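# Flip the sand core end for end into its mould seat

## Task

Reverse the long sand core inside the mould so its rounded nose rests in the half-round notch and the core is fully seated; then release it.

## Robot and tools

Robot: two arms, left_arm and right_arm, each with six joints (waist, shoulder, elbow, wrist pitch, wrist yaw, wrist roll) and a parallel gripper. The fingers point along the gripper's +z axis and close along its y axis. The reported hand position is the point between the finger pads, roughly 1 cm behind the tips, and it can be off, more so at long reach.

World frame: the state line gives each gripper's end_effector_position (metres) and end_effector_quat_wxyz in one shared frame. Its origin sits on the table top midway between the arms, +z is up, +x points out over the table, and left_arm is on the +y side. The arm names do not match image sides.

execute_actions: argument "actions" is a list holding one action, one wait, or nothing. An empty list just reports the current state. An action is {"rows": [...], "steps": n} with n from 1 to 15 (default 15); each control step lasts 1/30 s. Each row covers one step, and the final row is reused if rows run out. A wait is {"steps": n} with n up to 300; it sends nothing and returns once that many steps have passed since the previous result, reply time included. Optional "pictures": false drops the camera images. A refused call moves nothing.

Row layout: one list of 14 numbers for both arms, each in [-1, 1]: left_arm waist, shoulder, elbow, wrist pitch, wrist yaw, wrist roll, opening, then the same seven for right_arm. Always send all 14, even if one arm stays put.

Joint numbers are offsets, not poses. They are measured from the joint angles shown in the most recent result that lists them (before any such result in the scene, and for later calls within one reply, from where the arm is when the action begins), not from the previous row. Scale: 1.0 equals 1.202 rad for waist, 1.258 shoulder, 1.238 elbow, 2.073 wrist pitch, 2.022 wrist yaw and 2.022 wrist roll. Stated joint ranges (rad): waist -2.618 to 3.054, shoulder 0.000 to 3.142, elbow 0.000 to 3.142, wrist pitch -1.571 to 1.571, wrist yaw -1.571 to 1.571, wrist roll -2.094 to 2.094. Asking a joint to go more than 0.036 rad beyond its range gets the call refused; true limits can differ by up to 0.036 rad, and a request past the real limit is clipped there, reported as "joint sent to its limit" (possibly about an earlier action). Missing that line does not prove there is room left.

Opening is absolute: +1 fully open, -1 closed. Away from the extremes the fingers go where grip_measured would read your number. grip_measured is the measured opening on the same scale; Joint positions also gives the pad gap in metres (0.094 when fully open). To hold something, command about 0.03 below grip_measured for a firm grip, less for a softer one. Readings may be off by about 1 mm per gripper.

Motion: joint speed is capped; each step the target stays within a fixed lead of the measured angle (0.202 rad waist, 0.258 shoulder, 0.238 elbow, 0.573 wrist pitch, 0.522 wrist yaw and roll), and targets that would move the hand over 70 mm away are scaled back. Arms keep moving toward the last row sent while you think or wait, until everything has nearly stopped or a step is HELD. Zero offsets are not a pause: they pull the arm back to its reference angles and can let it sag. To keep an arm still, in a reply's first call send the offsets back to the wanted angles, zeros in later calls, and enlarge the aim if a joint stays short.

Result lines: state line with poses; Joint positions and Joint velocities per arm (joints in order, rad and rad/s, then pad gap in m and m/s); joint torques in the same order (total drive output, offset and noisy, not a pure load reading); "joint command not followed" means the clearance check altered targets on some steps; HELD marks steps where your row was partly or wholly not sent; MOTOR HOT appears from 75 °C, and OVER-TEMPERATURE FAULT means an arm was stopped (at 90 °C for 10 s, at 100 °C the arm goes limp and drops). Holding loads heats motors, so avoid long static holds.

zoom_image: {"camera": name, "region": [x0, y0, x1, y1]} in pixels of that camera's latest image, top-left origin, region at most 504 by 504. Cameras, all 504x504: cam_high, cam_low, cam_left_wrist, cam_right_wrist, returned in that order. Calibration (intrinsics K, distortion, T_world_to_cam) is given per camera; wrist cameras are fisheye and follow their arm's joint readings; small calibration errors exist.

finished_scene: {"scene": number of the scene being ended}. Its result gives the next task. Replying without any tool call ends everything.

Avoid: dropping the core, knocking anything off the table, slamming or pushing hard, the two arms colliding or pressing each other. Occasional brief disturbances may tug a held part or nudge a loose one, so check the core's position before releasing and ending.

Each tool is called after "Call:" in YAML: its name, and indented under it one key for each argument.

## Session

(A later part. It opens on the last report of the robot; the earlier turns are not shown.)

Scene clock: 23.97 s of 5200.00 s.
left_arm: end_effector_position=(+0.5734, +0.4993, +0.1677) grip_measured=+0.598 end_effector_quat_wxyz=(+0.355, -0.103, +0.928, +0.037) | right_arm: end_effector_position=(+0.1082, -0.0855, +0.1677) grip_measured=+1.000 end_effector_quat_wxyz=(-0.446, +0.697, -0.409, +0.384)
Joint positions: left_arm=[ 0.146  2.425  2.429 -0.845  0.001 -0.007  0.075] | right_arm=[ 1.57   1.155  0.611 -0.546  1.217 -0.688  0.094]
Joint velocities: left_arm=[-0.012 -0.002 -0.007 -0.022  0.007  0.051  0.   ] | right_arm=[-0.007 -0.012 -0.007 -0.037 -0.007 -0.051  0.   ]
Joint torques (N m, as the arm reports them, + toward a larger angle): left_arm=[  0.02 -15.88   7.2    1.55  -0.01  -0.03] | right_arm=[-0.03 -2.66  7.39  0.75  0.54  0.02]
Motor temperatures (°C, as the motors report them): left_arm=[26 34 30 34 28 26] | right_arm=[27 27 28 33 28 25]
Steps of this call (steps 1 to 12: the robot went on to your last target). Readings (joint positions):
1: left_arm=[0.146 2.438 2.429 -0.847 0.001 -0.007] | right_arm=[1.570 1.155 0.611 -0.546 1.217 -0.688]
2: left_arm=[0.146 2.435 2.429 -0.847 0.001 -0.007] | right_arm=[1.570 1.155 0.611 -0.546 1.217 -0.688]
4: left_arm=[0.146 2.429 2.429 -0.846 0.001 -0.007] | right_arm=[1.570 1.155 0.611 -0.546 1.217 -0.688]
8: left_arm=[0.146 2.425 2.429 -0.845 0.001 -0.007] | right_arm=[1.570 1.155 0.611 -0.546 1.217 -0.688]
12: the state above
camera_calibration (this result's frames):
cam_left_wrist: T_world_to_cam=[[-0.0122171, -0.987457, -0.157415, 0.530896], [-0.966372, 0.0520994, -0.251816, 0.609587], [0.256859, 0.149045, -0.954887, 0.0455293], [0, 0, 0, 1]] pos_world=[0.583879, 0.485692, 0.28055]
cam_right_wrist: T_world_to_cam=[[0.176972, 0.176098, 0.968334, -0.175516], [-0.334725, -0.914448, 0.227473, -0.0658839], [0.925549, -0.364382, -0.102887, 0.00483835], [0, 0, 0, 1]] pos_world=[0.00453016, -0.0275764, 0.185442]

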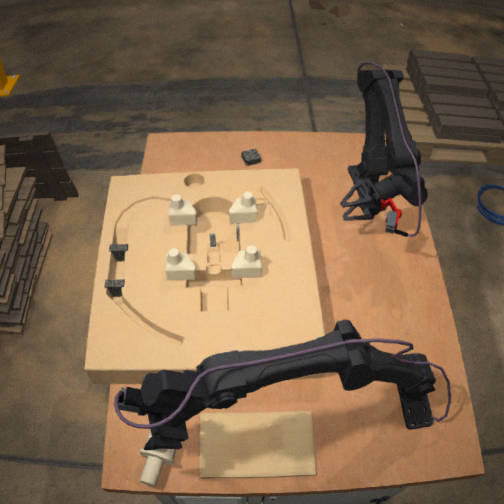

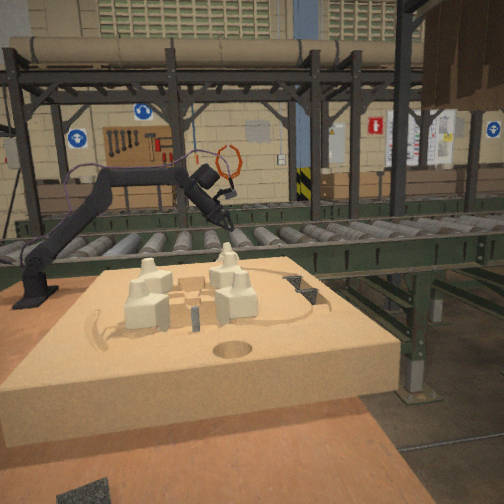

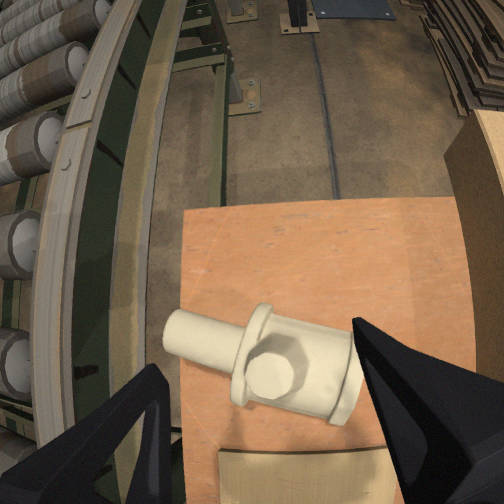

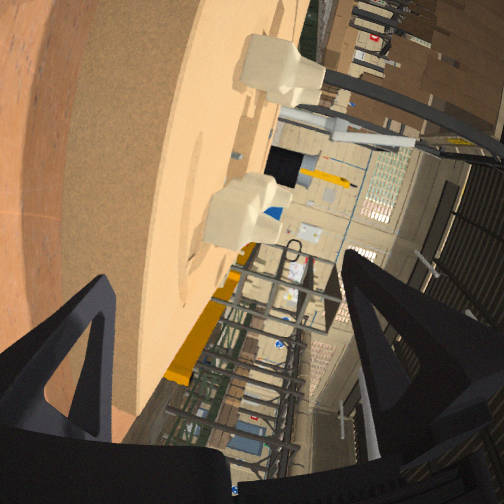

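Call:
execute_actions:
  actions:
    - {"rows":[[0.012,0,-0.01,0,0,0,0.3,0,0,0,0,0,0,1],[0.012,0.01,-0.02,0,0,0,0.3,0,0,0,0,0,0,1],[0.012,0.02,-0.03,0,0,0,0.3,0,0,0,0,0,0,1],[0.012,0.02,-0.04,0,0,0,0.3,0,0,0,0,0,0,1],[0.012,0.03,-0.04,0,0,0,0.3,0,0,0,0,0,0,1],[0.012,0.035,-0.04,0,0,0,0.3,0,0,0,0,0,0,1]]}
  pictures: false

Call:
execute_actions:
  actions:
    - {"steps":12}

Scene clock: 25.80 s of 5200.00 s.
left_arm: end_effector_position=(+0.5641, +0.5028, +0.1054) grip_measured=+0.302 end_effector_quat_wxyz=(+0.295, -0.110, +0.949, +0.032) | right_arm: end_effector_position=(+0.1080, -0.0853, +0.1672) grip_measured=+1.000 end_effector_quat_wxyz=(-0.445, +0.699, -0.408, +0.384)
Joint positions: left_arm=[ 0.154  2.492  2.378 -0.855  0.001 -0.007  0.061] | right_arm=[ 1.57   1.155  0.611 -0.546  1.214 -0.692  0.094]
Joint velocities: left_arm=[ 0.007 -0.012  0.007 -0.037 -0.022 -0.037 -0.   ] | right_arm=[ 0.012  0.007 -0.007  0.066  0.037 -0.022  0.   ]
Joint torques (N m, as the arm reports them, + toward a larger angle): left_arm=[  0.48 -15.81   6.55   1.4   -0.01  -0.01] | right_arm=[-0.02 -2.67  7.41  0.75  0.54  0.03]
Motor temperatures (°C, as the motors report them): left_arm=[26 34 30 34 28 26] | right_arm=[27 27 28 33 28 25]
Steps of this call (steps 1 to 30: the robot went on to your last target; steps 31 to 40: nothing new was sent; steps 41 to 55: all 15 steps of this action). Readings (joint positions):
41: left_arm=[0.146 2.425 2.429 -0.845 0.001 -0.007] | right_arm=[1.570 1.155 0.611 -0.546 1.217 -0.688]
42: left_arm=[0.147 2.425 2.427 -0.845 0.001 -0.007] | right_arm=[1.570 1.155 0.611 -0.546 1.216 -0.689]
44: left_arm=[0.149 2.425 2.414 -0.843 0.001 -0.007] | right_arm=[1.570 1.155 0.611 -0.546 1.215 -0.690]
48: left_arm=[0.154 2.453 2.395 -0.844 0.001 -0.007] | right_arm=[1.570 1.155 0.611 -0.546 1.214 -0.691]
55: the state above

Scene clock: 26.20 s of 5200.00 s.
left_arm: end_effector_position=(+0.5641, +0.5028, +0.1053) grip_measured=+0.302 end_effector_quat_wxyz=(+0.295, -0.110, +0.949, +0.032) | right_arm: end_effector_position=(+0.1080, -0.0853, +0.1672) grip_measured=+1.000 end_effector_quat_wxyz=(-0.445, +0.699, -0.408, +0.384)
Joint positions: left_arm=[ 0.154  2.492  2.378 -0.855  0.001 -0.007  0.061] | right_arm=[ 1.57   1.155  0.611 -0.546  1.214 -0.692  0.094]
Joint velocities: left_arm=[ 0.017 -0.002  0.002  0.007 -0.007  0.007  0.001] | right_arm=[ 0.002 -0.007 -0.007 -0.022  0.007 -0.022  0.   ]
Joint torques (N m, as the arm reports them, + toward a larger angle): left_arm=[  0.52 -15.78   6.54   1.35   0.    -0.03] | right_arm=[-0.02 -2.69  7.4   0.75  0.54  0.03]
Motor temperatures (°C, as the motors report them): left_arm=[26 34 30 34 28 26] | right_arm=[27 27 28 33 28 25]
Steps of this call (steps 1 to 12: the robot went on to your last target). Readings (joint positions):
1: left_arm=[0.154 2.492 2.378 -0.855 0.001 -0.007] | right_arm=[1.570 1.155 0.611 -0.546 1.214 -0.692]
2: left_arm=[0.154 2.492 2.378 -0.855 0.001 -0.007] | right_arm=[1.570 1.155 0.611 -0.546 1.214 -0.692]
4: left_arm=[0.154 2.492 2.378 -0.855 0.001 -0.007] | right_arm=[1.570 1.155 0.611 -0.546 1.214 -0.692]
8: left_arm=[0.154 2.492 2.378 -0.855 0.001 -0.007] | right_arm=[1.570 1.155 0.611 -0.546 1.214 -0.692]
12: the state above
camera_calibration (this result's frames):
cam_left_wrist: T_world_to_cam=[[-0.0213465, -0.991573, -0.127779, 0.528545], [-0.990667, 0.0381888, -0.130849, 0.592612], [0.134626, 0.123794, -0.983133, 0.0723858], [0, 0, 0, 1]] pos_world=[0.588618, 0.492499, 0.216245]
cam_right_wrist: T_world_to_cam=[[0.178387, 0.180026, 0.967351, -0.174672], [-0.331856, -0.914511, 0.231389, -0.0666137], [0.92631, -0.362298, -0.103394, 0.00528311], [0, 0, 0, 1]] pos_world=[0.00415924, -0.0275594, 0.184929]

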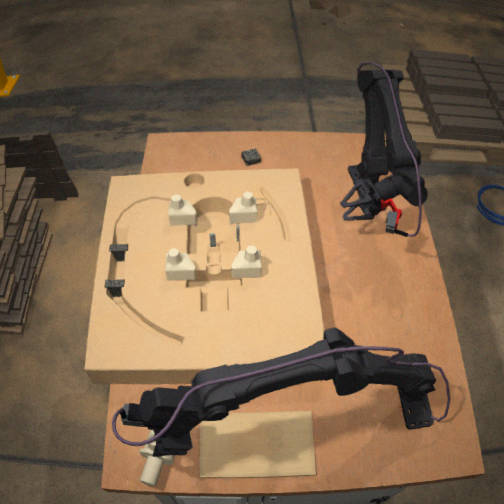

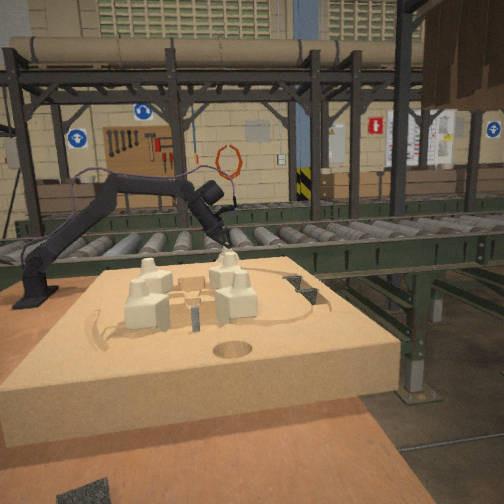

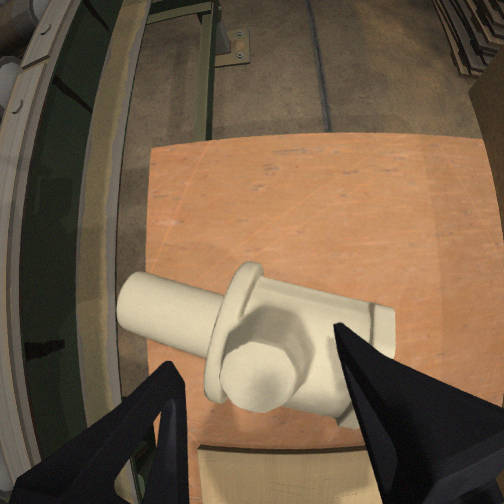

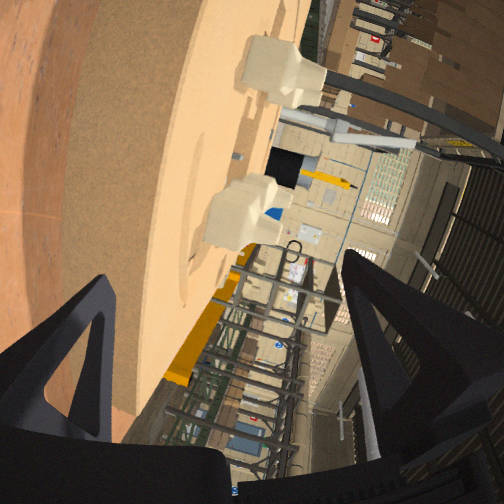

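Call:
execute_actions:
  actions:
    - {"rows":[[0,0.012,0,0.04,0,0,0.1,0,0,0,0,0,0,1]]}
  pictures: false

Call:
execute_actions:
  actions:
    - {"rows":[[0,-0.015,0,0.01,0,0,-0.2,0,0,0,0,0,0,1],[0,-0.015,0,0.01,0,0,-0.4,0,0,0,0,0,0,1]]}

Scene clock: 27.60 s of 5200.00 s.
left_arm: end_effector_position=(+0.5754, +0.5054, +0.0999) grip_measured=+0.102 end_effector_quat_wxyz=(+0.312, -0.109, +0.943, +0.033) | right_arm: end_effector_position=(+0.1077, -0.0851, +0.1667) grip_measured=+1.000 end_effector_quat_wxyz=(-0.444, +0.701, -0.407, +0.383)
Joint positions: left_arm=[ 0.154  2.515  2.378 -0.796  0.001 -0.007  0.052] | right_arm=[ 1.57   1.155  0.611 -0.546  1.21  -0.695  0.094]
Joint velocities: left_arm=[ 0.017 -0.022  0.007 -0.007  0.037 -0.095  0.   ] | right_arm=[-0.002 -0.012  0.027  0.051  0.007  0.007  0.   ]
Joint torques (N m, as the arm reports them, + toward a larger angle): left_arm=[  0.02 -14.85   6.51   1.46   0.    -0.02] | right_arm=[-0.03 -2.68  7.38  0.75  0.53  0.01]
Motor temperatures (°C, as the motors report them): left_arm=[26 35 30 34 28 26] | right_arm=[27 27 28 33 28 25]
Steps of this call (steps 1 to 15: the robot went on to your last target; steps 16 to 27: nothing new was sent; steps 28 to 42: all 15 steps of this action). Readings (joint positions):
28: left_arm=[0.154 2.493 2.378 -0.851 0.001 -0.007] | right_arm=[1.570 1.155 0.611 -0.546 1.213 -0.692]
29: left_arm=[0.154 2.495 2.378 -0.839 0.001 -0.007] | right_arm=[1.570 1.155 0.611 -0.546 1.212 -0.693]
31: left_arm=[0.154 2.501 2.378 -0.819 0.001 -0.007] | right_arm=[1.570 1.155 0.611 -0.546 1.212 -0.694]
35: left_arm=[0.154 2.513 2.378 -0.804 0.001 -0.007] | right_arm=[1.570 1.155 0.611 -0.546 1.211 -0.695]
42: the state above

Scene clock: 28.10 s of 5200.00 s.
left_arm: end_effector_position=(+0.5755, +0.5048, +0.0999) grip_measured=-0.371 end_effector_quat_wxyz=(+0.312, -0.108, +0.943, +0.032) | right_arm: end_effector_position=(+0.1075, -0.0848, +0.1662) grip_measured=+1.000 end_effector_quat_wxyz=(-0.442, +0.702, -0.406, +0.383)
Joint positions: left_arm=[ 0.154  2.515  2.378 -0.796  0.003 -0.007  0.03 ] | right_arm=[ 1.57   1.155  0.611 -0.546  1.207 -0.699  0.094]
Joint velocities: left_arm=[-0.017 -0.012  0.012  0.051  0.007  0.022 -0.   ] | right_arm=[ 0.007 -0.002 -0.007 -0.139 -0.022 -0.022  0.   ]
Joint torques (N m, as the arm reports them, + toward a larger angle): left_arm=[  0.03 -15.65   6.58   1.48  -0.03  -0.03] | right_arm=[-0.03 -2.67  7.4   0.76  0.53  0.02]
Motor temperatures (°C, as the motors report them): left_arm=[26 35 30 34 28 26] | right_arm=[27 27 28 33 28 25]
Steps of this call (steps 1 to 15: all 15 steps of this action). Readings (joint positions):
1: left_arm=[0.154 2.515 2.378 -0.796 0.001 -0.007] | right_arm=[1.570 1.155 0.611 -0.546 1.210 -0.696]
2: left_arm=[0.154 2.515 2.378 -0.796 0.001 -0.007] | right_arm=[1.570 1.155 0.611 -0.546 1.209 -0.696]
4: left_arm=[0.154 2.515 2.378 -0.796 0.003 -0.007] | right_arm=[1.570 1.155 0.611 -0.546 1.208 -0.697]
8: left_arm=[0.154 2.515 2.378 -0.796 0.003 -0.007] | right_arm=[1.570 1.155 0.611 -0.546 1.207 -0.698]
15: the state above
camera_calibration (this result's frames):
cam_left_wrist: T_world_to_cam=[[-0.0183514, -0.990724, -0.134648, 0.528562], [-0.985293, 0.0408021, -0.16593, 0.602279], [0.169884, 0.129623, -0.976902, 0.0414796], [0, 0, 0, 1]] pos_world=[0.596074, 0.493708, 0.211627]
cam_right_wrist: T_world_to_cam=[[0.181024, 0.188225, 0.965299, -0.172928], [-0.325989, -0.914543, 0.239462, -0.0681069], [0.92788, -0.358025, -0.104195, 0.00614264], [0, 0, 0, 1]] pos_world=[0.00340248, -0.027538, 0.183876]

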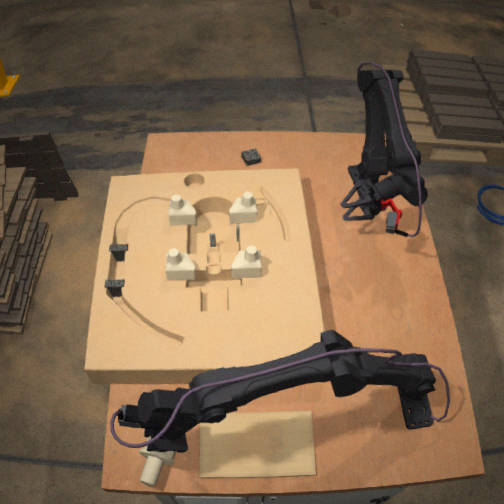

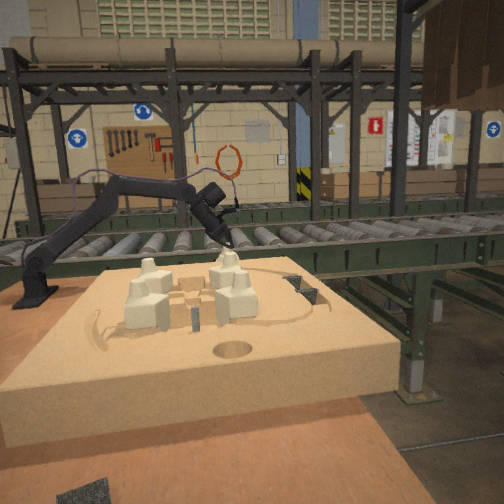

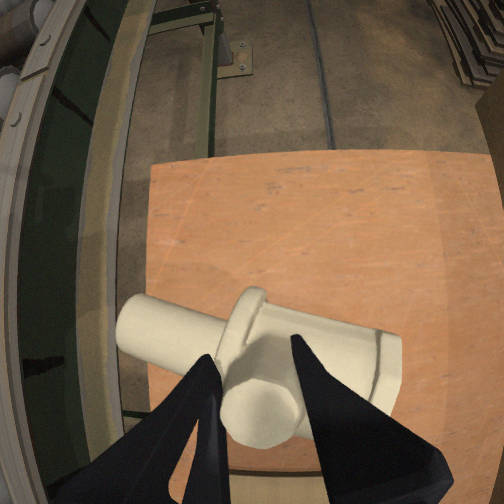

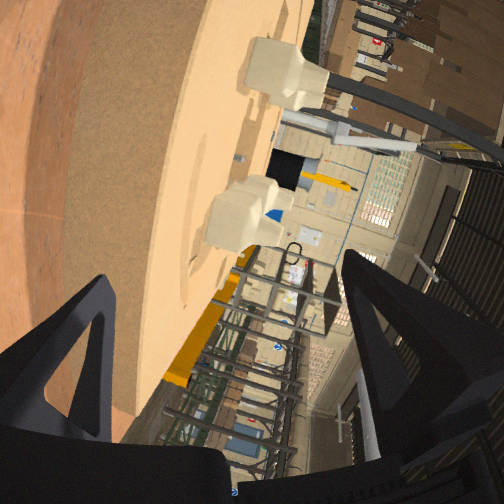

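Grip lower, then try lifting.

Call:
execute_actions:
  actions:
    - {"rows":[[0,-0.015,0,0.01,0,0,0.1,0,0,0,0,0,0,1],[0,-0.015,0,0.01,0,0,0.1,0,0,0,0,0,0,1],[0,-0.015,-0.035,0.022,0,0,0.1,0,0,0,0,0,0,1]],"steps":13}
  pictures: false

Call:
execute_actions:
  actions:
    - {"rows":[[0,-0.015,0,0.01,0,0,-0.2,0,0,0,0,0,0,1],[0,-0.015,0,0.01,0,0,-0.4,0,0,0,0,0,0,1]],"steps":10}
  pictures: false

Call:
execute_actions:
  actions:
    - {"rows":[[0,-0.07,0.03,0.04,0,0,-0.4,0,0,0,0,0,0,1],[0,-0.1,0.03,0.03,0,0,-0.4,0,0,0,0,0,0,1],[0,-0.14,0.03,0.02,0,0,-0.4,0,0,0,0,0,0,1]]}
  pictures: false

Call:
execute_actions:
  actions:
    - {"steps":20}

Scene clock: 30.87 s of 5200.00 s.
left_arm: end_effector_position=(+0.5733, +0.5042, +0.0889) grip_measured=+0.098 end_effector_quat_wxyz=(+0.306, -0.109, +0.945, +0.031) | right_arm: end_effector_position=(+0.1072, -0.0846, +0.1657) grip_measured=+1.000 end_effector_quat_wxyz=(-0.441, +0.704, -0.404, +0.382)
Joint positions: left_arm=[ 0.154  2.513  2.339 -0.772  0.004 -0.007  0.052] | right_arm=[ 1.57   1.155  0.611 -0.546  1.203 -0.703  0.094]
Joint velocities: left_arm=[-0.002  0.007 -0.012  0.007 -0.037  0.007  0.   ] | right_arm=[ 0.007  0.017  0.012  0.037  0.007 -0.037  0.   ]
Joint torques (N m, as the arm reports them, + toward a larger angle): left_arm=[  0.02 -15.42   6.1    1.44  -0.02  -0.03] | right_arm=[-0.04 -2.66  7.4   0.76  0.53  0.03]
Motor temperatures (°C, as the motors report them): left_arm=[26 35 30 34 28 26] | right_arm=[27 27 28 33 28 25]
Steps of this call (steps 1 to 15: the robot went on to your last target; steps 16 to 70: nothing new was sent; steps 71 to 83: all 13 steps of this action). Readings (joint positions):
71: left_arm=[0.154 2.515 2.378 -0.796 0.004 -0.007] | right_arm=[1.570 1.155 0.611 -0.546 1.206 -0.700]
72: left_arm=[0.154 2.515 2.378 -0.795 0.004 -0.007] | right_arm=[1.570 1.155 0.611 -0.546 1.206 -0.700]
74: left_arm=[0.154 2.513 2.364 -0.782 0.004 -0.007] | right_arm=[1.570 1.155 0.611 -0.546 1.204 -0.701]
78: left_arm=[0.154 2.513 2.341 -0.775 0.004 -0.007] | right_arm=[1.570 1.155 0.611 -0.546 1.204 -0.702]
83: the state above

Scene clock: 31.20 s of 5200.00 s.
left_arm: end_effector_position=(+0.5765, +0.5087, +0.0913) grip_measured=-0.285 end_effector_quat_wxyz=(+0.314, -0.108, +0.942, +0.041) | right_arm: end_effector_position=(+0.1070, -0.0844, +0.1652) grip_measured=+1.000 end_effector_quat_wxyz=(-0.440, +0.706, -0.403, +0.382)
Joint positions: left_arm=[ 0.156  2.514  2.339 -0.752 -0.01   0.001  0.034] | right_arm=[ 1.57   1.155  0.611 -0.546  1.2   -0.706  0.094]
Joint velocities: left_arm=[-0.002 -0.007  0.002 -0.081  0.007  0.066 -0.   ] | right_arm=[ 0.007 -0.002 -0.007 -0.022  0.037  0.037  0.   ]
Joint torques (N m, as the arm reports them, + toward a larger angle): left_arm=[ -0.19 -15.84   6.53   1.31   0.19  -0.11] | right_arm=[-0.03 -2.68  7.4   0.75  0.54  0.02]
Motor temperatures (°C, as the motors report them): left_arm=[26 35 30 34 28 26] | right_arm=[27 27 28 33 28 25]
Steps of this call (steps 1 to 10: all 10 steps of this action). Readings (joint positions):
1: left_arm=[0.154 2.513 2.339 -0.772 0.002 -0.006] | right_arm=[1.570 1.155 0.611 -0.546 1.203 -0.703]
2: left_arm=[0.155 2.513 2.339 -0.764 -0.006 -0.001] | right_arm=[1.570 1.155 0.611 -0.546 1.202 -0.704]
4: left_arm=[0.157 2.509 2.339 -0.753 -0.012 -0.001] | right_arm=[1.570 1.155 0.611 -0.546 1.201 -0.705]
8: left_arm=[0.156 2.514 2.339 -0.752 -0.011 0.001] | right_arm=[1.570 1.155 0.611 -0.546 1.200 -0.706]
10: the state above

Scene clock: 31.70 s of 5200.00 s.
left_arm: end_effector_position=(+0.5627, +0.5057, +0.1096) grip_measured=-0.285 end_effector_quat_wxyz=(+0.301, -0.108, +0.947, +0.040) | right_arm: end_effector_position=(+0.1067, -0.0842, +0.1647) grip_measured=+1.000 end_effector_quat_wxyz=(-0.439, +0.707, -0.402, +0.381)
Joint positions: left_arm=[ 0.156  2.466  2.339 -0.826 -0.011  0.001  0.034] | right_arm=[ 1.57   1.155  0.611 -0.546  1.197 -0.709  0.094]
Joint velocities: left_arm=[ 0.007 -0.09   0.002 -0.051 -0.022  0.095 -0.   ] | right_arm=[-0.012 -0.007  0.007 -0.037 -0.051 -0.037  0.   ]
Joint torques (N m, as the arm reports them, + toward a larger angle): left_arm=[ -0.02 -20.1    8.9    1.93   0.01  -0.03] | right_arm=[-0.04 -2.67  7.4   0.76  0.54  0.01]
Motor temperatures (°C, as the motors report them): left_arm=[26 36 30 34 28 26] | right_arm=[27 27 28 33 28 25]
Steps of this call (steps 1 to 15: all 15 steps of this action). Readings (joint positions):
1: left_arm=[0.156 2.511 2.339 -0.749 -0.011 0.001] | right_arm=[1.570 1.155 0.611 -0.546 1.200 -0.706]
2: left_arm=[0.156 2.510 2.339 -0.751 -0.011 0.001] | right_arm=[1.570 1.155 0.611 -0.546 1.199 -0.707]
4: left_arm=[0.156 2.505 2.339 -0.768 -0.011 0.001] | right_arm=[1.570 1.155 0.611 -0.546 1.198 -0.708]
8: left_arm=[0.156 2.490 2.339 -0.807 -0.011 0.001] | right_arm=[1.570 1.155 0.611 -0.546 1.197 -0.709]
15: the state above

Scene clock: 32.37 s of 5200.00 s.
left_arm: end_effector_position=(+0.5628, +0.5057, +0.1245) grip_measured=-0.285 end_effector_quat_wxyz=(+0.313, -0.108, +0.943, +0.041) | right_arm: end_effector_position=(+0.1067, -0.0842, +0.1647) grip_measured=+1.000 end_effector_quat_wxyz=(-0.439, +0.707, -0.402, +0.381)
Joint positions: left_arm=[ 0.156  2.441  2.339 -0.826 -0.011  0.001  0.034] | right_arm=[ 1.57   1.155  0.611 -0.546  1.197 -0.709  0.094]
Joint velocities: left_arm=[-0.012 -0.002  0.002 -0.007 -0.051  0.037  0.   ] | right_arm=[ 0.002  0.002  0.012 -0.037 -0.007  0.007  0.   ]
Joint torques (N m, as the arm reports them, + toward a larger angle): left_arm=[ -0.02 -20.1    9.2    2.08   0.    -0.04] | right_arm=[-0.02 -2.66  7.41  0.76  0.54  0.03]
Motor temperatures (°C, as the motors report them): left_arm=[26 36 30 34 28 26] | right_arm=[27 27 28 33 28 25]
Steps of this call (steps 1 to 20: the robot went on to your last target). Readings (joint positions):
1: left_arm=[0.156 2.463 2.339 -0.826 -0.011 0.001] | right_arm=[1.570 1.155 0.611 -0.546 1.197 -0.709]
2: left_arm=[0.156 2.461 2.339 -0.826 -0.011 0.001] | right_arm=[1.570 1.155 0.611 -0.546 1.197 -0.709]
4: left_arm=[0.156 2.456 2.339 -0.826 -0.011 0.001] | right_arm=[1.570 1.155 0.611 -0.546 1.197 -0.709]
8: left_arm=[0.156 2.448 2.339 -0.826 -0.011 0.001] | right_arm=[1.570 1.155 0.611 -0.546 1.197 -0.709]
20: the state above
camera_calibration (this result's frames):
cam_left_wrist: T_world_to_cam=[[-0.0141921, -0.98837, -0.151404, 0.531153], [-0.985391, 0.0395256, -0.165657, 0.594443], [0.169714, 0.146841, -0.974492, 0.0585704], [0, 0, 0, 1]] pos_world=[0.583357, 0.492879, 0.235969]
cam_right_wrist: T_world_to_cam=[[0.184619, 0.200239, 0.962196, -0.170365], [-0.317356, -0.914433, 0.251191, -0.0702486], [0.930162, -0.351733, -0.105274, 0.00738421], [0, 0, 0, 1]] pos_world=[0.00229028, -0.0275266, 0.182348]

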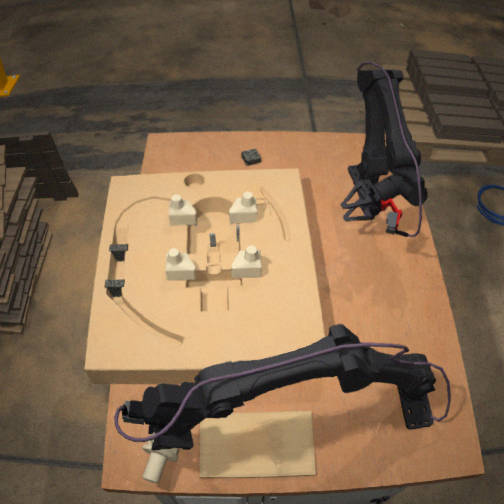

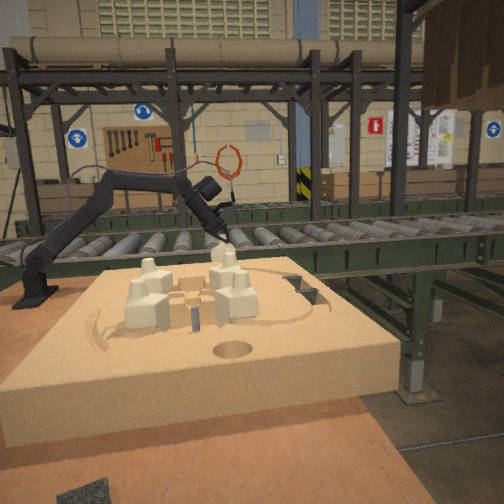

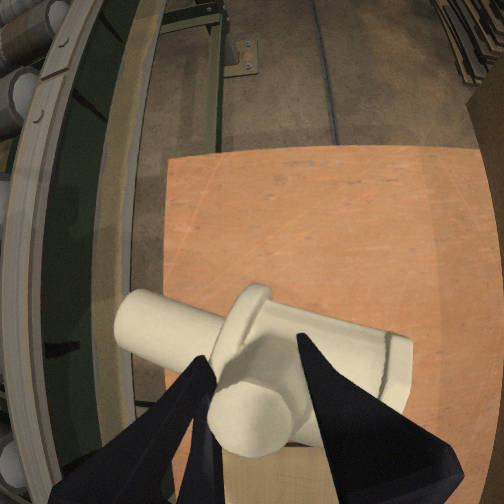

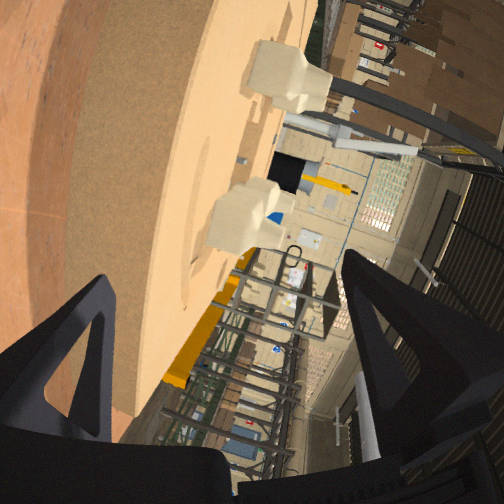

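Call:
execute_actions:
  actions:
    - {"rows":[[0,-0.2,0,0.055,0,0,-0.4,0,0,0,0,0,0,1],[0,-0.2,0,0.055,0,0,-0.4,0,0,0,0,0,0,1],[0,-0.2,0,0.055,0,0,-0.4,0,0,0,0,0,0,1],[0,-0.2,-0.02,0.055,0,0,-0.4,0,0,0,0,0,0,1],[0,-0.2,-0.02,0.055,0,0,-0.4,0,0,0,0,0,0,1],[0,-0.2,-0.04,0.055,0,0,-0.4,0,0,0,0,0,0,1],[0,-0.2,-0.04,0.055,0,0,-0.4,0,0,0,0,0,0,1],[0,-0.2,-0.06,0.055,0,0,-0.4,0,0,0,0,0,0,1],[0,-0.2,-0.06,0.055,0,0,-0.4,0,0,0,0,0,0,1],[0,-0.2,-0.09,0.055,0,0,-0.4,0,0,0,0,0,0,1]]}
  pictures: false

Call:
execute_actions:
  actions:
    - {"steps":30}
  pictures: false

Call:
execute_actions:
  actions:
    - {"rows":[[0.01,-0.1,0,0.06,0,0,-0.4,0,0,0,0,0,0,1],[0.01,-0.12,-0.025,0.065,0,0,-0.4,0,0,0,0,0,0,1],[0.02,-0.14,-0.05,0.07,0,0,-0.4,0,0,0,0,0,0,1],[0.02,-0.16,-0.075,0.075,0,0,-0.4,0,0,0,0,0,0,1],[0.03,-0.18,-0.1,0.08,0,0,-0.4,0,0,0,0,0,0,1],[0.03,-0.2,-0.125,0.085,0,0,-0.4,0,0,0,0,0,0,1],[0.04,-0.22,-0.15,0.09,0,0,-0.4,0,0,0,0,0,0,1],[0.04,-0.24,-0.175,0.095,0,0,-0.4,0,0,0,0,0,0,1],[0.05,-0.26,-0.2,0.1,0,0,-0.4,0,0,0,0,0,0,1],[0.05,-0.28,-0.225,0.105,0,0,-0.4,0,0,0,0,0,0,1],[0.06,-0.3,-0.25,0.11,0,0,-0.4,0,0,0,0,0,0,1],[0.06,-0.32,-0.275,0.115,0,0,-0.4,0,0,0,0,0,0,1],[0.06,-0.33,-0.3,0.115,0,0,-0.4,0,0,0,0,0,0,1],[0.06,-0.33,-0.325,0.115,0,0,-0.4,0,0,0,0,0,0,1],[0.06,-0.33,-0.35,0.115,0,0,-0.4,0,0,0,0,0,0,1]]}
  pictures: false

Call:
execute_actions:
  actions:
    - {"steps":25}
  pictures: false

Scene clock: 36.83 s of 5200.00 s.
left_arm: end_effector_position=(+0.5337, +0.4991, +0.1501) grip_measured=-0.285 end_effector_quat_wxyz=(+0.304, -0.108, +0.946, +0.040) | right_arm: end_effector_position=(+0.1065, -0.0840, +0.1642) grip_measured=+1.000 end_effector_quat_wxyz=(-0.438, +0.709, -0.401, +0.381)
Joint positions: left_arm=[ 0.156  2.302  2.207 -0.854 -0.011  0.001  0.034] | right_arm=[ 1.57   1.155  0.611 -0.546  1.193 -0.713  0.094]
Joint velocities: left_arm=[-0.002 -0.188 -0.046 -0.007 -0.051 -0.081  0.001] | right_arm=[-0.007 -0.012 -0.012  0.007 -0.051  0.022  0.   ]
Joint torques (N m, as the arm reports them, + toward a larger angle): left_arm=[  0.   -18.78   8.18   2.2    0.    -0.04] | right_arm=[-0.02 -2.67  7.41  0.76  0.53  0.03]
Motor temperatures (°C, as the motors report them): left_arm=[26 38 31 35 28 26] | right_arm=[27 27 29 33 28 25]
Steps of this call (steps 1 to 15: the robot went on to your last target; steps 16 to 90: nothing new was sent; then 0.97 s passed at rest; steps 91 to 105: all 15 steps of this action). Readings (joint positions):
91: left_arm=[0.156 2.438 2.335 -0.827 -0.011 0.001] | right_arm=[1.570 1.155 0.611 -0.546 1.196 -0.710]
92: left_arm=[0.156 2.432 2.327 -0.829 -0.011 0.001] | right_arm=[1.570 1.155 0.611 -0.546 1.196 -0.711]
94: left_arm=[0.156 2.417 2.312 -0.840 -0.011 0.001] | right_arm=[1.570 1.155 0.611 -0.546 1.195 -0.711]
98: left_arm=[0.156 2.377 2.273 -0.855 -0.011 0.001] | right_arm=[1.570 1.155 0.611 -0.546 1.194 -0.713]
105: the state above

Scene clock: 37.83 s of 5200.00 s.
left_arm: end_effector_position=(+0.5379, +0.5000, +0.1757) grip_measured=-0.285 end_effector_quat_wxyz=(+0.335, -0.107, +0.935, +0.043) | right_arm: end_effector_position=(+0.1065, -0.0840, +0.1642) grip_measured=+1.000 end_effector_quat_wxyz=(-0.438, +0.709, -0.401, +0.381)
Joint positions: left_arm=[ 0.156  2.264  2.206 -0.823 -0.011  0.001  0.034] | right_arm=[ 1.57   1.155  0.611 -0.546  1.193 -0.713  0.094]
Joint velocities: left_arm=[-0.007  0.002  0.002  0.007 -0.066  0.066  0.   ] | right_arm=[-0.007  0.007 -0.007  0.051 -0.051  0.022  0.   ]
Joint torques (N m, as the arm reports them, + toward a larger angle): left_arm=[  0.02 -18.16   8.39   2.23  -0.01  -0.02] | right_arm=[-0.03 -2.68  7.38  0.76  0.54  0.02]
Motor temperatures (°C, as the motors report them): left_arm=[26 39 31 36 28 26] | right_arm=[27 27 29 33 28 25]
Steps of this call (steps 1 to 30: the robot went on to your last target). Readings (joint positions):
1: left_arm=[0.156 2.295 2.207 -0.852 -0.011 0.001] | right_arm=[1.570 1.155 0.611 -0.546 1.193 -0.713]
2: left_arm=[0.156 2.291 2.206 -0.851 -0.011 0.001] | right_arm=[1.570 1.155 0.611 -0.546 1.193 -0.713]
4: left_arm=[0.156 2.281 2.206 -0.845 -0.011 0.001] | right_arm=[1.570 1.155 0.611 -0.546 1.193 -0.713]
8: left_arm=[0.156 2.268 2.206 -0.831 -0.011 0.001] | right_arm=[1.570 1.155 0.611 -0.546 1.193 -0.713]
30: the state above
All arms were judged still, so your last target was given up. Only a new action makes them travel on or press farther. Fingers that are still opening or closing keep moving.

Scene clock: 38.33 s of 5200.00 s.
left_arm: end_effector_position=(+0.4627, +0.5166, +0.1903) grip_measured=-0.285 end_effector_quat_wxyz=(+0.324, -0.137, +0.935, +0.052) | right_arm: end_effector_position=(+0.1062, -0.0837, +0.1637) grip_measured=+1.000 end_effector_quat_wxyz=(-0.437, +0.711, -0.400, +0.380)
Joint positions: left_arm=[ 0.219  1.965  1.815 -0.752 -0.01   0.001  0.034] | right_arm=[ 1.57   1.155  0.611 -0.546  1.19  -0.717  0.094]
Joint velocities: left_arm=[ 0.178 -0.891 -1.057  0.505 -0.051  0.022  0.   ] | right_arm=[ 0.002  0.002 -0.022  0.022 -0.051 -0.022  0.   ]
Joint torques (N m, as the arm reports them, + toward a larger angle): left_arm=[ -0.08 -14.93   8.59   2.15   0.03  -0.03] | right_arm=[-0.03 -2.69  7.41  0.76  0.54  0.03]
Motor temperatures (°C, as the motors report them): left_arm=[26 39 31 36 28 26] | right_arm=[27 27 29 33 28 25]
Steps of this call (steps 1 to 15: all 15 steps of this action). Readings (joint positions):
1: left_arm=[0.156 2.261 2.202 -0.821 -0.011 0.001] | right_arm=[1.570 1.155 0.611 -0.546 1.193 -0.714]
2: left_arm=[0.156 2.253 2.189 -0.816 -0.011 0.001] | right_arm=[1.570 1.155 0.611 -0.546 1.192 -0.714]
4: left_arm=[0.158 2.226 2.146 -0.807 -0.010 0.001] | right_arm=[1.570 1.155 0.611 -0.546 1.191 -0.715]
8: left_arm=[0.172 2.146 2.037 -0.801 -0.008 0.001] | right_arm=[1.570 1.155 0.611 -0.546 1.190 -0.716]
15: the state above

Scene clock: 39.17 s of 5200.00 s.
left_arm: end_effector_position=(+0.4546, +0.5212, +0.2021) grip_measured=-0.285 end_effector_quat_wxyz=(+0.344, -0.142, +0.926, +0.059) | right_arm: end_effector_position=(+0.1062, -0.0837, +0.1637) grip_measured=+1.000 end_effector_quat_wxyz=(-0.437, +0.711, -0.400, +0.380)
Joint positions: left_arm=[ 0.23   1.904  1.752 -0.706 -0.014  0.001  0.034] | right_arm=[ 1.57   1.155  0.611 -0.546  1.19  -0.717  0.094]
Joint velocities: left_arm=[-0.002 -0.002 -0.017 -0.007  0.007  0.022  0.001] | right_arm=[-0.012 -0.017 -0.022  0.066  0.007 -0.007  0.   ]
Joint torques (N m, as the arm reports them, + toward a larger angle): left_arm=[ -0.23 -13.95   8.45   2.35   0.03  -0.04] | right_arm=[-0.01 -2.67  7.4   0.76  0.53  0.02]
Motor temperatures (°C, as the motors report them): left_arm=[26 39 31 36 28 26] | right_arm=[27 27 29 33 28 25]
Steps of this call (steps 1 to 25: the robot went on to your last target). Readings (joint positions):
1: left_arm=[0.224 1.940 1.786 -0.745 -0.011 0.001] | right_arm=[1.570 1.155 0.611 -0.546 1.190 -0.717]
2: left_arm=[0.228 1.922 1.770 -0.743 -0.013 0.001] | right_arm=[1.570 1.155 0.611 -0.546 1.190 -0.717]
4: left_arm=[0.230 1.906 1.759 -0.743 -0.016 0.001] | right_arm=[1.570 1.155 0.611 -0.546 1.190 -0.717]
8: left_arm=[0.230 1.904 1.754 -0.716 -0.015 0.001] | right_arm=[1.570 1.155 0.611 -0.546 1.190 -0.717]
25: the state above

Call:
execute_actions:
  actions:
    - {"rows":[[0,-0.06,-0.01,0.065,0,0,-0.4,0,0,0,0,0,0,1],[0,-0.08,-0.045,0.075,0,0,-0.4,0,0,0,0,0,0,1],[0,-0.1,-0.08,0.085,0,0,-0.4,0,0,0,0,0,0,1],[0,-0.12,-0.115,0.095,0,0,-0.4,0,0,0,0,0,0,1],[0,-0.14,-0.15,0.105,0,0,-0.4,0,0,0,0,0,0,1],[0,-0.16,-0.185,0.115,0,0,-0.4,0,0,0,0,0,0,1],[0,-0.18,-0.22,0.125,0,0,-0.4,0,0,0,0,0,0,1],[0,-0.2,-0.255,0.135,0,0,-0.4,0,0,0,0,0,0,1],[0,-0.22,-0.29,0.145,0,0,-0.4,0,0,0,0,0,0,1],[0,-0.24,-0.325,0.155,0,0,-0.4,0,0,0,0,0,0,1],[0,-0.26,-0.36,0.165,0,0,-0.4,0,0,0,0,0,0,1],[0,-0.28,-0.395,0.175,0,0,-0.4,0,0,0,0,0,0,1],[0,-0.293,-0.43,0.186,0,0,-0.4,0,0,0,0,0,0,1],[0,-0.293,-0.465,0.186,0,0,-0.4,0,0,0,0,0,0,1],[0,-0.293,-0.49,0.186,0,0,-0.4,0,0,0,0,0,0,1]]}
  pictures: false

Call:
execute_actions:
  actions:
    - {"steps":15}
  pictures: false

Call:
execute_actions:
  actions:
    - {"rows":[[0,-0.04,-0.01,0.07,0,0,-0.4,0,0,0,0,0,0,1],[0,-0.04,-0.03,0.075,0,0,-0.4,0,0,0,0,0,0,1],[0,-0.035,-0.05,0.08,0,0,-0.4,0,0,0,0,0,0,1],[0,-0.03,-0.065,0.085,0,0,-0.4,0,0,0,0,0,0,1]]}

Scene clock: 42.63 s of 5200.00 s.
left_arm: end_effector_position=(+0.3691, +0.4948, +0.1464) grip_measured=-0.285 end_effector_quat_wxyz=(+0.326, -0.143, +0.933, +0.056) | right_arm: end_effector_position=(+0.1060, -0.0835, +0.1632) grip_measured=+1.000 end_effector_quat_wxyz=(-0.436, +0.712, -0.398, +0.380)
Joint positions: left_arm=[ 0.23   1.598  1.191 -0.491 -0.014  0.001  0.034] | right_arm=[ 1.57   1.155  0.611 -0.546  1.187 -0.72   0.094]
Joint velocities: left_arm=[-0.002 -0.466 -1.023  0.462 -0.037  0.139  0.   ] | right_arm=[-0.002 -0.002 -0.002 -0.007 -0.007  0.007  0.   ]
Joint torques (N m, as the arm reports them, + toward a larger angle): left_arm=[ 0.   -9.57  8.13  2.15  0.01 -0.02] | right_arm=[-0.02 -2.67  7.4   0.76  0.52  0.03]
Motor temperatures (°C, as the motors report them): left_arm=[26 38 31 37 28 26] | right_arm=[27 27 29 33 28 25]
Steps of this call (steps 1 to 15: the robot went on to your last target; steps 16 to 89: nothing new was sent; steps 90 to 104: all 15 steps of this action). Readings (joint positions):
90: left_arm=[0.230 1.903 1.747 -0.701 -0.014 0.001] | right_arm=[1.570 1.155 0.611 -0.546 1.190 -0.717]
91: left_arm=[0.230 1.896 1.730 -0.686 -0.014 0.001] | right_arm=[1.570 1.155 0.611 -0.546 1.189 -0.718]
93: left_arm=[0.230 1.865 1.665 -0.645 -0.014 0.001] | right_arm=[1.570 1.155 0.611 -0.546 1.188 -0.719]
97: left_arm=[0.230 1.769 1.490 -0.592 -0.014 0.001] | right_arm=[1.570 1.155 0.611 -0.546 1.187 -0.720]
104: the state above

Scene clock: 43.13 s of 5200.00 s.
left_arm: end_effector_position=(+0.3606, +0.4922, +0.1282) grip_measured=-0.285 end_effector_quat_wxyz=(+0.321, -0.143, +0.935, +0.055) | right_arm: end_effector_position=(+0.1059, -0.0835, +0.1632) grip_measured=+1.000 end_effector_quat_wxyz=(-0.435, +0.712, -0.398, +0.380)
Joint positions: left_arm=[ 0.23   1.584  1.11  -0.434 -0.014  0.001  0.034] | right_arm=[ 1.57   1.155  0.611 -0.546  1.186 -0.721  0.094]
Joint velocities: left_arm=[-0.012  0.007 -0.007  0.007  0.007 -0.007  0.   ] | right_arm=[-0.012  0.007  0.002  0.037  0.007 -0.051  0.   ]
Joint torques (N m, as the arm reports them, + toward a larger angle): left_arm=[ -0.02 -10.52   9.64   2.19  -0.02  -0.03] | right_arm=[-0.03 -2.67  7.42  0.76  0.54  0.02]
Motor temperatures (°C, as the motors report them): left_arm=[26 38 31 37 28 26] | right_arm=[27 27 29 33 28 25]
Steps of this call (steps 1 to 15: the robot went on to your last target). Readings (joint positions):
1: left_arm=[0.230 1.587 1.162 -0.481 -0.014 0.001] | right_arm=[1.570 1.155 0.611 -0.546 1.186 -0.720]
2: left_arm=[0.230 1.584 1.142 -0.479 -0.014 0.001] | right_arm=[1.570 1.155 0.611 -0.546 1.186 -0.720]
4: left_arm=[0.230 1.584 1.118 -0.479 -0.014 0.001] | right_arm=[1.570 1.155 0.611 -0.546 1.186 -0.721]
8: left_arm=[0.230 1.584 1.110 -0.471 -0.014 0.001] | right_arm=[1.570 1.155 0.611 -0.546 1.186 -0.721]
15: the state above

Scene clock: 43.63 s of 5200.00 s.
left_arm: end_effector_position=(+0.3488, +0.4881, +0.1011) grip_measured=-0.285 end_effector_quat_wxyz=(+0.310, -0.142, +0.938, +0.053) | right_arm: end_effector_position=(+0.1057, -0.0833, +0.1627) grip_measured=+1.000 end_effector_quat_wxyz=(-0.434, +0.714, -0.397, +0.379)
Joint positions: left_arm=[ 0.23   1.58   1.008 -0.359 -0.013  0.003  0.034] | right_arm=[ 1.57   1.155  0.611 -0.546  1.183 -0.724  0.094]
Joint velocities: left_arm=[-0.007 -0.007  0.002  0.037 -0.051 -0.051  0.   ] | right_arm=[-0.017 -0.007 -0.007 -0.022 -0.051 -0.007  0.   ]
Joint torques (N m, as the arm reports them, + toward a larger angle): left_arm=[ 0.03 -9.21  8.26  2.12 -0.01 -0.05] | right_arm=[-0.03 -2.69  7.39  0.76  0.53  0.02]
Motor temperatures (°C, as the motors report them): left_arm=[26 38 31 38 28 26] | right_arm=[27 27 29 33 28 25]
Steps of this call (steps 1 to 15: all 15 steps of this action). Readings (joint positions):
1: left_arm=[0.230 1.584 1.106 -0.427 -0.014 0.001] | right_arm=[1.570 1.155 0.611 -0.546 1.186 -0.721]
2: left_arm=[0.230 1.583 1.095 -0.413 -0.014 0.001] | right_arm=[1.570 1.155 0.611 -0.546 1.186 -0.722]
4: left_arm=[0.230 1.582 1.061 -0.377 -0.014 0.001] | right_arm=[1.570 1.155 0.611 -0.546 1.185 -0.722]
8: left_arm=[0.230 1.581 1.008 -0.368 -0.013 0.003] | right_arm=[1.570 1.155 0.611 -0.546 1.184 -0.724]
15: the state above
camera_calibration (this result's frames):
cam_left_wrist: T_world_to_cam=[[0.0583996, -0.986467, -0.153207, 0.481077], [-0.986099, -0.0330891, -0.162829, 0.415762], [0.155556, 0.160586, -0.974687, 0.0729191], [0, 0, 0, 1]] pos_world=[0.370545, 0.476614, 0.212475]
cam_right_wrist: T_world_to_cam=[[0.189146, 0.216463, 0.957793, -0.166874], [-0.305503, -0.914019, 0.266901, -0.0730649], [0.933216, -0.343092, -0.106753, 0.00908438], [0, 0, 0, 1]] pos_world=[0.000764397, -0.0275437, 0.180302]

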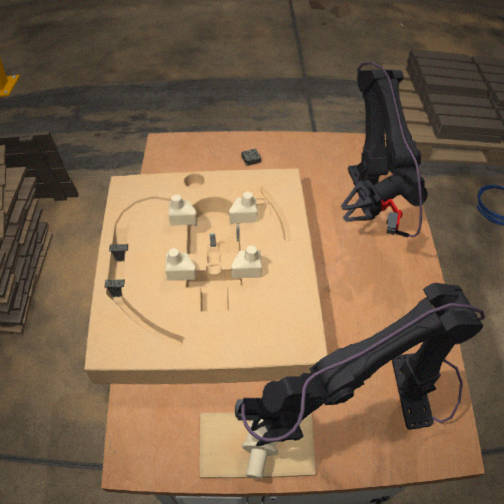

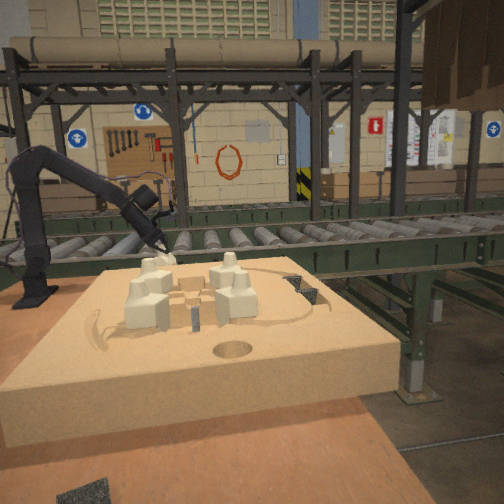

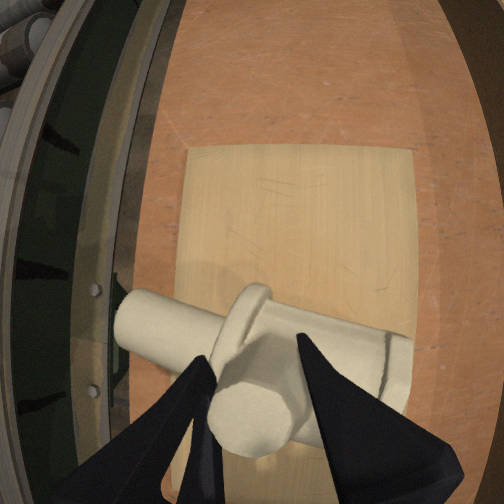

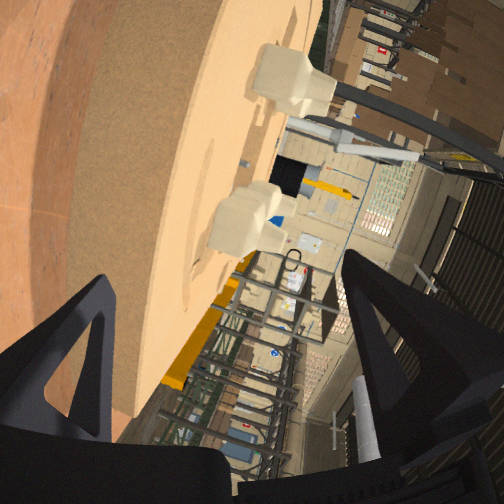

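Call:
execute_actions:
  actions:
    - {"rows":[[0,-0.01,0,0.02,0,0,-0.4,0,0,0,0,0,0,1],[0,-0.01,0,0.02,0,0,-0.4,0,0,0,0,0,0,1],[0,0,0,0.01,0,0,-0.4,0,0,0,0,0,0,1],[0,0,0,0,0,0,-0.4,0,0,0,0,0,0,1],[0,0,0,0,0,0,-0.4,0,0,0,0,0,0,1],[0,0,0,0,0,0,0.6,0,0,0,0,0,0,1]]}
  pictures: false

Call:
execute_actions:
  actions:
    - {"rows":[[0,0,0.08,-0.035,0,0,0.6,0,0,0,0,0,0,1],[0,0.02,0.14,-0.07,0,0,0.6,0,0,0,0,0,0,1],[0,0.05,0.2,-0.105,0,0,0.6,0,0,0,0,0,0,1],[0,0.08,0.25,-0.14,0,0,0.6,0,0,0,0,0,0,1],[0,0.11,0.3,-0.175,0,0,1,0,0,0,0,0,0,1],[0,0.14,0.35,-0.21,0,0,1,0,0,0,0,0,0,1],[0,0.17,0.4,-0.245,0,0,1,0,0,0,0,0,0,1],[0,0.2,0.45,-0.28,0,0,1,0,0,0,0,0,0,1],[0,0.23,0.5,-0.315,0,0,1,0,0,0,0,0,0,1],[0,0.26,0.55,-0.35,0,0,1,0,0,0,0,0,0,1],[0,0.29,0.6,-0.385,0,0,1,0,0,0,0,0,0,1],[0,0.32,0.65,-0.42,0,0,1,0,0,0,0,0,0,1],[0,0.34,0.7,-0.455,0,0,1,0,0,0,0,0,0,1],[0,0.35,0.73,-0.49,0,0,1,0,0,0,0,0,0,1],[0,0.36,0.745,-0.51,0.01,0,1,0,0,0,0,0,0,1]]}
  pictures: false

Call:
execute_actions:
  actions:
    - {"steps":20}
  pictures: false

Call:
execute_actions:
  actions:
    - {"rows":[[0,-0.015,-0.06,0.04,0,-0.525,0.6,0,0,0,0,0,0,1]]}
  pictures: false

Call:
execute_actions:
  actions:
    - {"steps":15}

Scene clock: 47.07 s of 5200.00 s.
left_arm: end_effector_position=(+0.3465, +0.4872, +0.0980) grip_measured=+0.598 end_effector_quat_wxyz=(+0.305, -0.142, +0.940, +0.052) | right_arm: end_effector_position=(+0.1055, -0.0831, +0.1623) grip_measured=+1.000 end_effector_quat_wxyz=(-0.433, +0.716, -0.396, +0.379)
Joint positions: left_arm=[ 0.23   1.581  1.003 -0.363 -0.012  0.004  0.075] | right_arm=[ 1.57   1.155  0.611 -0.546  1.18  -0.727  0.094]
Joint velocities: left_arm=[-0.002  0.012  0.012 -0.037 -0.007  0.066  0.   ] | right_arm=[ 0.002 -0.002 -0.012 -0.007  0.007  0.022  0.   ]
Joint torques (N m, as the arm reports them, + toward a larger angle): left_arm=[ 0.08 -6.9   6.69  1.36 -0.03 -0.04] | right_arm=[-0.02 -2.67  7.39  0.76  0.53  0.02]
Motor temperatures (°C, as the motors report them): left_arm=[26 37 31 38 28 26] | right_arm=[27 27 29 33 28 25]
Steps of this call (steps 1 to 15: the robot went on to your last target; steps 16 to 88: nothing new was sent; steps 89 to 103: all 15 steps of this action). Readings (joint positions):
89: left_arm=[0.230 1.581 1.007 -0.360 -0.013 0.003] | right_arm=[1.570 1.155 0.611 -0.546 1.183 -0.724]
90: left_arm=[0.230 1.581 1.004 -0.360 -0.013 0.003] | right_arm=[1.570 1.155 0.611 -0.546 1.182 -0.725]
92: left_arm=[0.230 1.581 1.003 -0.362 -0.011 0.003] | right_arm=[1.570 1.155 0.611 -0.546 1.182 -0.726]
96: left_arm=[0.230 1.581 1.003 -0.363 -0.012 0.004] | right_arm=[1.570 1.155 0.611 -0.546 1.181 -0.727]
103: the state above

Scene clock: 47.57 s of 5200.00 s.
left_arm: end_effector_position=(+0.3911, +0.5006, +0.1388) grip_measured=+1.000 end_effector_quat_wxyz=(+0.141, -0.146, +0.979, +0.027) | right_arm: end_effector_position=(+0.1052, -0.0829, +0.1619) grip_measured=+1.000 end_effector_quat_wxyz=(-0.432, +0.717, -0.394, +0.378)
Joint positions: left_arm=[ 0.23   2.007  1.842 -1.118 -0.01   0.004  0.094] | right_arm=[ 1.57   1.155  0.611 -0.546  1.177 -0.731  0.094]
Joint velocities: left_arm=[-0.012  0.755  1.067 -1.839  0.066  0.022  0.   ] | right_arm=[-0.002 -0.007 -0.007  0.022 -0.022 -0.007  0.   ]
Joint torques (N m, as the arm reports them, + toward a larger angle): left_arm=[  0.01 -11.64   7.49   0.57   0.05  -0.04] | right_arm=[-0.03 -2.69  7.43  0.76  0.54  0.02]
Motor temperatures (°C, as the motors report them): left_arm=[26 37 31 38 28 26] | right_arm=[27 27 29 33 28 25]
Steps of this call (steps 1 to 15: all 15 steps of this action). Readings (joint positions):
1: left_arm=[0.230 1.583 1.013 -0.378 -0.012 0.004] | right_arm=[1.570 1.155 0.611 -0.546 1.180 -0.728]
2: left_arm=[0.230 1.591 1.041 -0.417 -0.011 0.004] | right_arm=[1.570 1.155 0.611 -0.546 1.179 -0.729]
4: left_arm=[0.230 1.632 1.153 -0.510 -0.012 0.004] | right_arm=[1.570 1.155 0.611 -0.546 1.178 -0.729]
8: left_arm=[0.230 1.757 1.435 -0.684 -0.012 0.004] | right_arm=[1.570 1.155 0.611 -0.546 1.178 -0.730]
15: the state above

Scene clock: 48.23 s of 5200.00 s.
left_arm: end_effector_position=(+0.3345, +0.4810, +0.1271) grip_measured=+1.000 end_effector_quat_wxyz=(+0.003, -0.147, +0.989, -0.000) | right_arm: end_effector_position=(+0.1052, -0.0829, +0.1618) grip_measured=+1.000 end_effector_quat_wxyz=(-0.432, +0.717, -0.394, +0.378)
Joint positions: left_arm=[ 0.23   2.047  1.895 -1.413  0.002  0.004  0.094] | right_arm=[ 1.57   1.155  0.611 -0.546  1.177 -0.731  0.094]
Joint velocities: left_arm=[-0.007 -0.002 -0.007 -0.007  0.051  0.095  0.   ] | right_arm=[-0.017 -0.002 -0.007 -0.066  0.037 -0.007  0.   ]
Joint torques (N m, as the arm reports them, + toward a larger angle): left_arm=[  0.   -11.02   8.25   0.4    0.07  -0.03] | right_arm=[-0.04 -2.68  7.41  0.77  0.53  0.02]
Motor temperatures (°C, as the motors report them): left_arm=[26 37 31 37 28 26] | right_arm=[27 27 29 33 28 25]
Steps of this call (steps 1 to 20: the robot went on to your last target). Readings (joint positions):
1: left_arm=[0.230 2.027 1.869 -1.171 -0.008 0.004] | right_arm=[1.570 1.155 0.611 -0.546 1.177 -0.731]
2: left_arm=[0.230 2.038 1.881 -1.216 -0.006 0.004] | right_arm=[1.570 1.155 0.611 -0.546 1.177 -0.731]
4: left_arm=[0.230 2.046 1.887 -1.289 -0.003 0.004] | right_arm=[1.570 1.155 0.611 -0.546 1.177 -0.731]
8: left_arm=[0.230 2.047 1.892 -1.372 -0.000 0.004] | right_arm=[1.570 1.155 0.611 -0.546 1.177 -0.731]
20: the state above

Scene clock: 48.73 s of 5200.00 s.
left_arm: end_effector_position=(+0.3344, +0.4808, +0.1117) grip_measured=+0.602 end_effector_quat_wxyz=(+0.003, -0.598, +0.801, -0.002) | right_arm: end_effector_position=(+0.1049, -0.0827, +0.1614) grip_measured=+1.000 end_effector_quat_wxyz=(-0.431, +0.719, -0.393, +0.378)
Joint positions: left_arm=[ 0.23   2.041  1.825 -1.348  0.003 -0.983  0.075] | right_arm=[ 1.57   1.155  0.611 -0.546  1.174 -0.735  0.094]
Joint velocities: left_arm=[-0.012 -0.007 -0.012 -0.051  0.007 -0.447 -0.001] | right_arm=[-0.007 -0.027 -0.007 -0.007  0.007 -0.037  0.   ]
Joint torques (N m, as the arm reports them, + toward a larger angle): left_arm=[  0.04 -11.09   5.23   0.57  -0.04  -0.09] | right_arm=[-0.03 -2.68  7.41  0.76  0.53  0.04]
Motor temperatures (°C, as the motors report them): left_arm=[26 37 31 37 28 26] | right_arm=[27 27 29 33 28 25]
Steps of this call (steps 1 to 15: all 15 steps of this action). Readings (joint positions):
1: left_arm=[0.230 2.045 1.885 -1.403 0.002 -0.064] | right_arm=[1.570 1.155 0.611 -0.546 1.177 -0.732]
2: left_arm=[0.230 2.040 1.867 -1.387 0.002 -0.163] | right_arm=[1.570 1.155 0.611 -0.546 1.176 -0.732]
4: left_arm=[0.230 2.040 1.840 -1.373 0.002 -0.357] | right_arm=[1.570 1.155 0.611 -0.546 1.175 -0.733]
8: left_arm=[0.230 2.041 1.825 -1.362 0.002 -0.728] | right_arm=[1.570 1.155 0.611 -0.546 1.174 -0.734]
15: the state above

Scene clock: 49.23 s of 5200.00 s.
left_arm: end_effector_position=(+0.3353, +0.4809, +0.1117) grip_measured=+0.602 end_effector_quat_wxyz=(+0.005, -0.624, +0.782, -0.004) | right_arm: end_effector_position=(+0.1049, -0.0827, +0.1614) grip_measured=+1.000 end_effector_quat_wxyz=(-0.431, +0.719, -0.393, +0.378)
Joint positions: left_arm=[ 0.23   2.041  1.825 -1.344  0.003 -1.047  0.075] | right_arm=[ 1.57   1.155  0.611 -0.546  1.174 -0.735  0.094]
Joint velocities: left_arm=[-0.002 -0.017  0.007 -0.051 -0.007  0.081 -0.   ] | right_arm=[-0.017 -0.017 -0.017  0.022  0.007 -0.095  0.   ]
Joint torques (N m, as the arm reports them, + toward a larger angle): left_arm=[  0.01 -11.12   5.18   0.56  -0.02  -0.11] | right_arm=[-0.04 -2.68  7.41  0.76  0.53  0.03]
Motor temperatures (°C, as the motors report them): left_arm=[26 37 31 37 28 26] | right_arm=[27 27 29 33 28 25]
Steps of this call (steps 1 to 15: the robot went on to your last target). Readings (joint positions):
1: left_arm=[0.230 2.041 1.825 -1.347 0.003 -0.997] | right_arm=[1.570 1.155 0.611 -0.546 1.174 -0.735]
2: left_arm=[0.230 2.041 1.825 -1.347 0.003 -1.007] | right_arm=[1.570 1.155 0.611 -0.546 1.174 -0.735]
4: left_arm=[0.230 2.041 1.825 -1.345 0.003 -1.023] | right_arm=[1.570 1.155 0.611 -0.546 1.174 -0.735]
8: left_arm=[0.230 2.041 1.825 -1.345 0.003 -1.039] | right_arm=[1.570 1.155 0.611 -0.546 1.174 -0.735]
15: the state above
camera_calibration (this result's frames):
cam_left_wrist: T_world_to_cam=[[0.874234, -0.483853, 0.0400097, -0.0604818], [-0.452277, -0.781672, 0.429458, 0.518868], [-0.17652, -0.393542, -0.9022, 0.456247], [0, 0, 0, 1]] pos_world=[0.368084, 0.555872, 0.191214]
cam_right_wrist: T_world_to_cam=[[0.192063, 0.228306, 0.954457, -0.164319], [-0.296823, -0.913499, 0.278238, -0.0750593], [0.935419, -0.336744, -0.107683, 0.0102966], [0, 0, 0, 1]] pos_world=[-0.000351293, -0.0275841, 0.178829]

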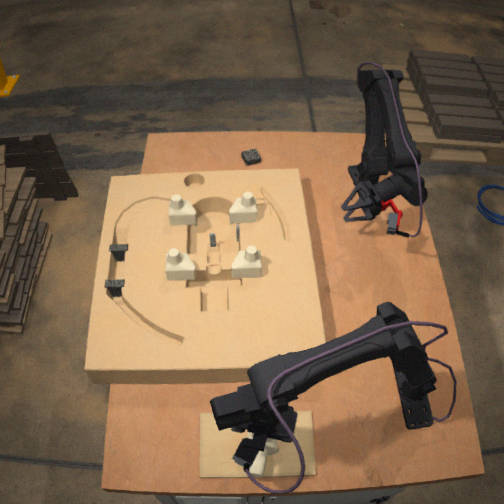

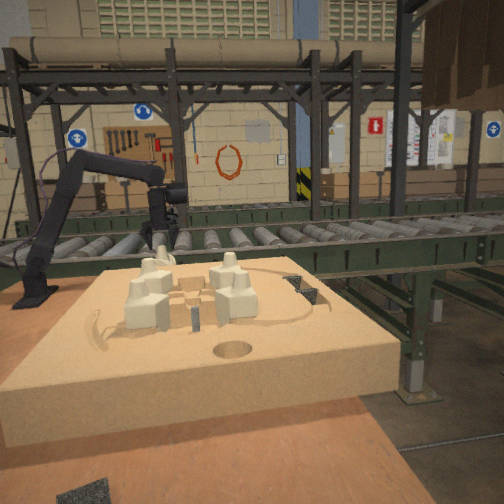

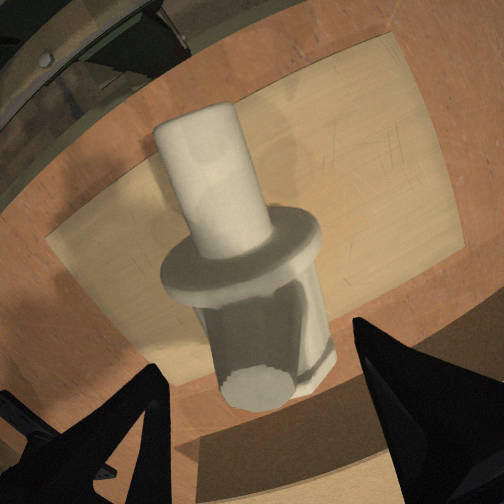

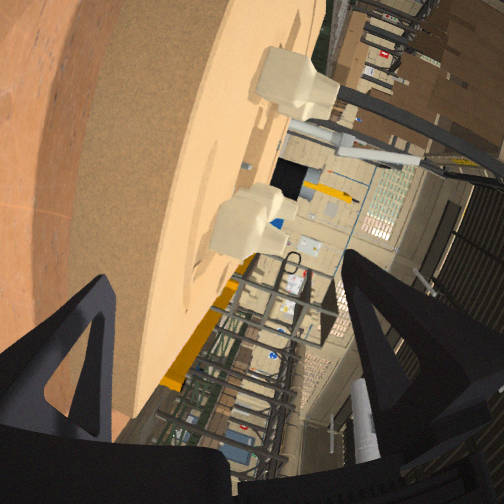

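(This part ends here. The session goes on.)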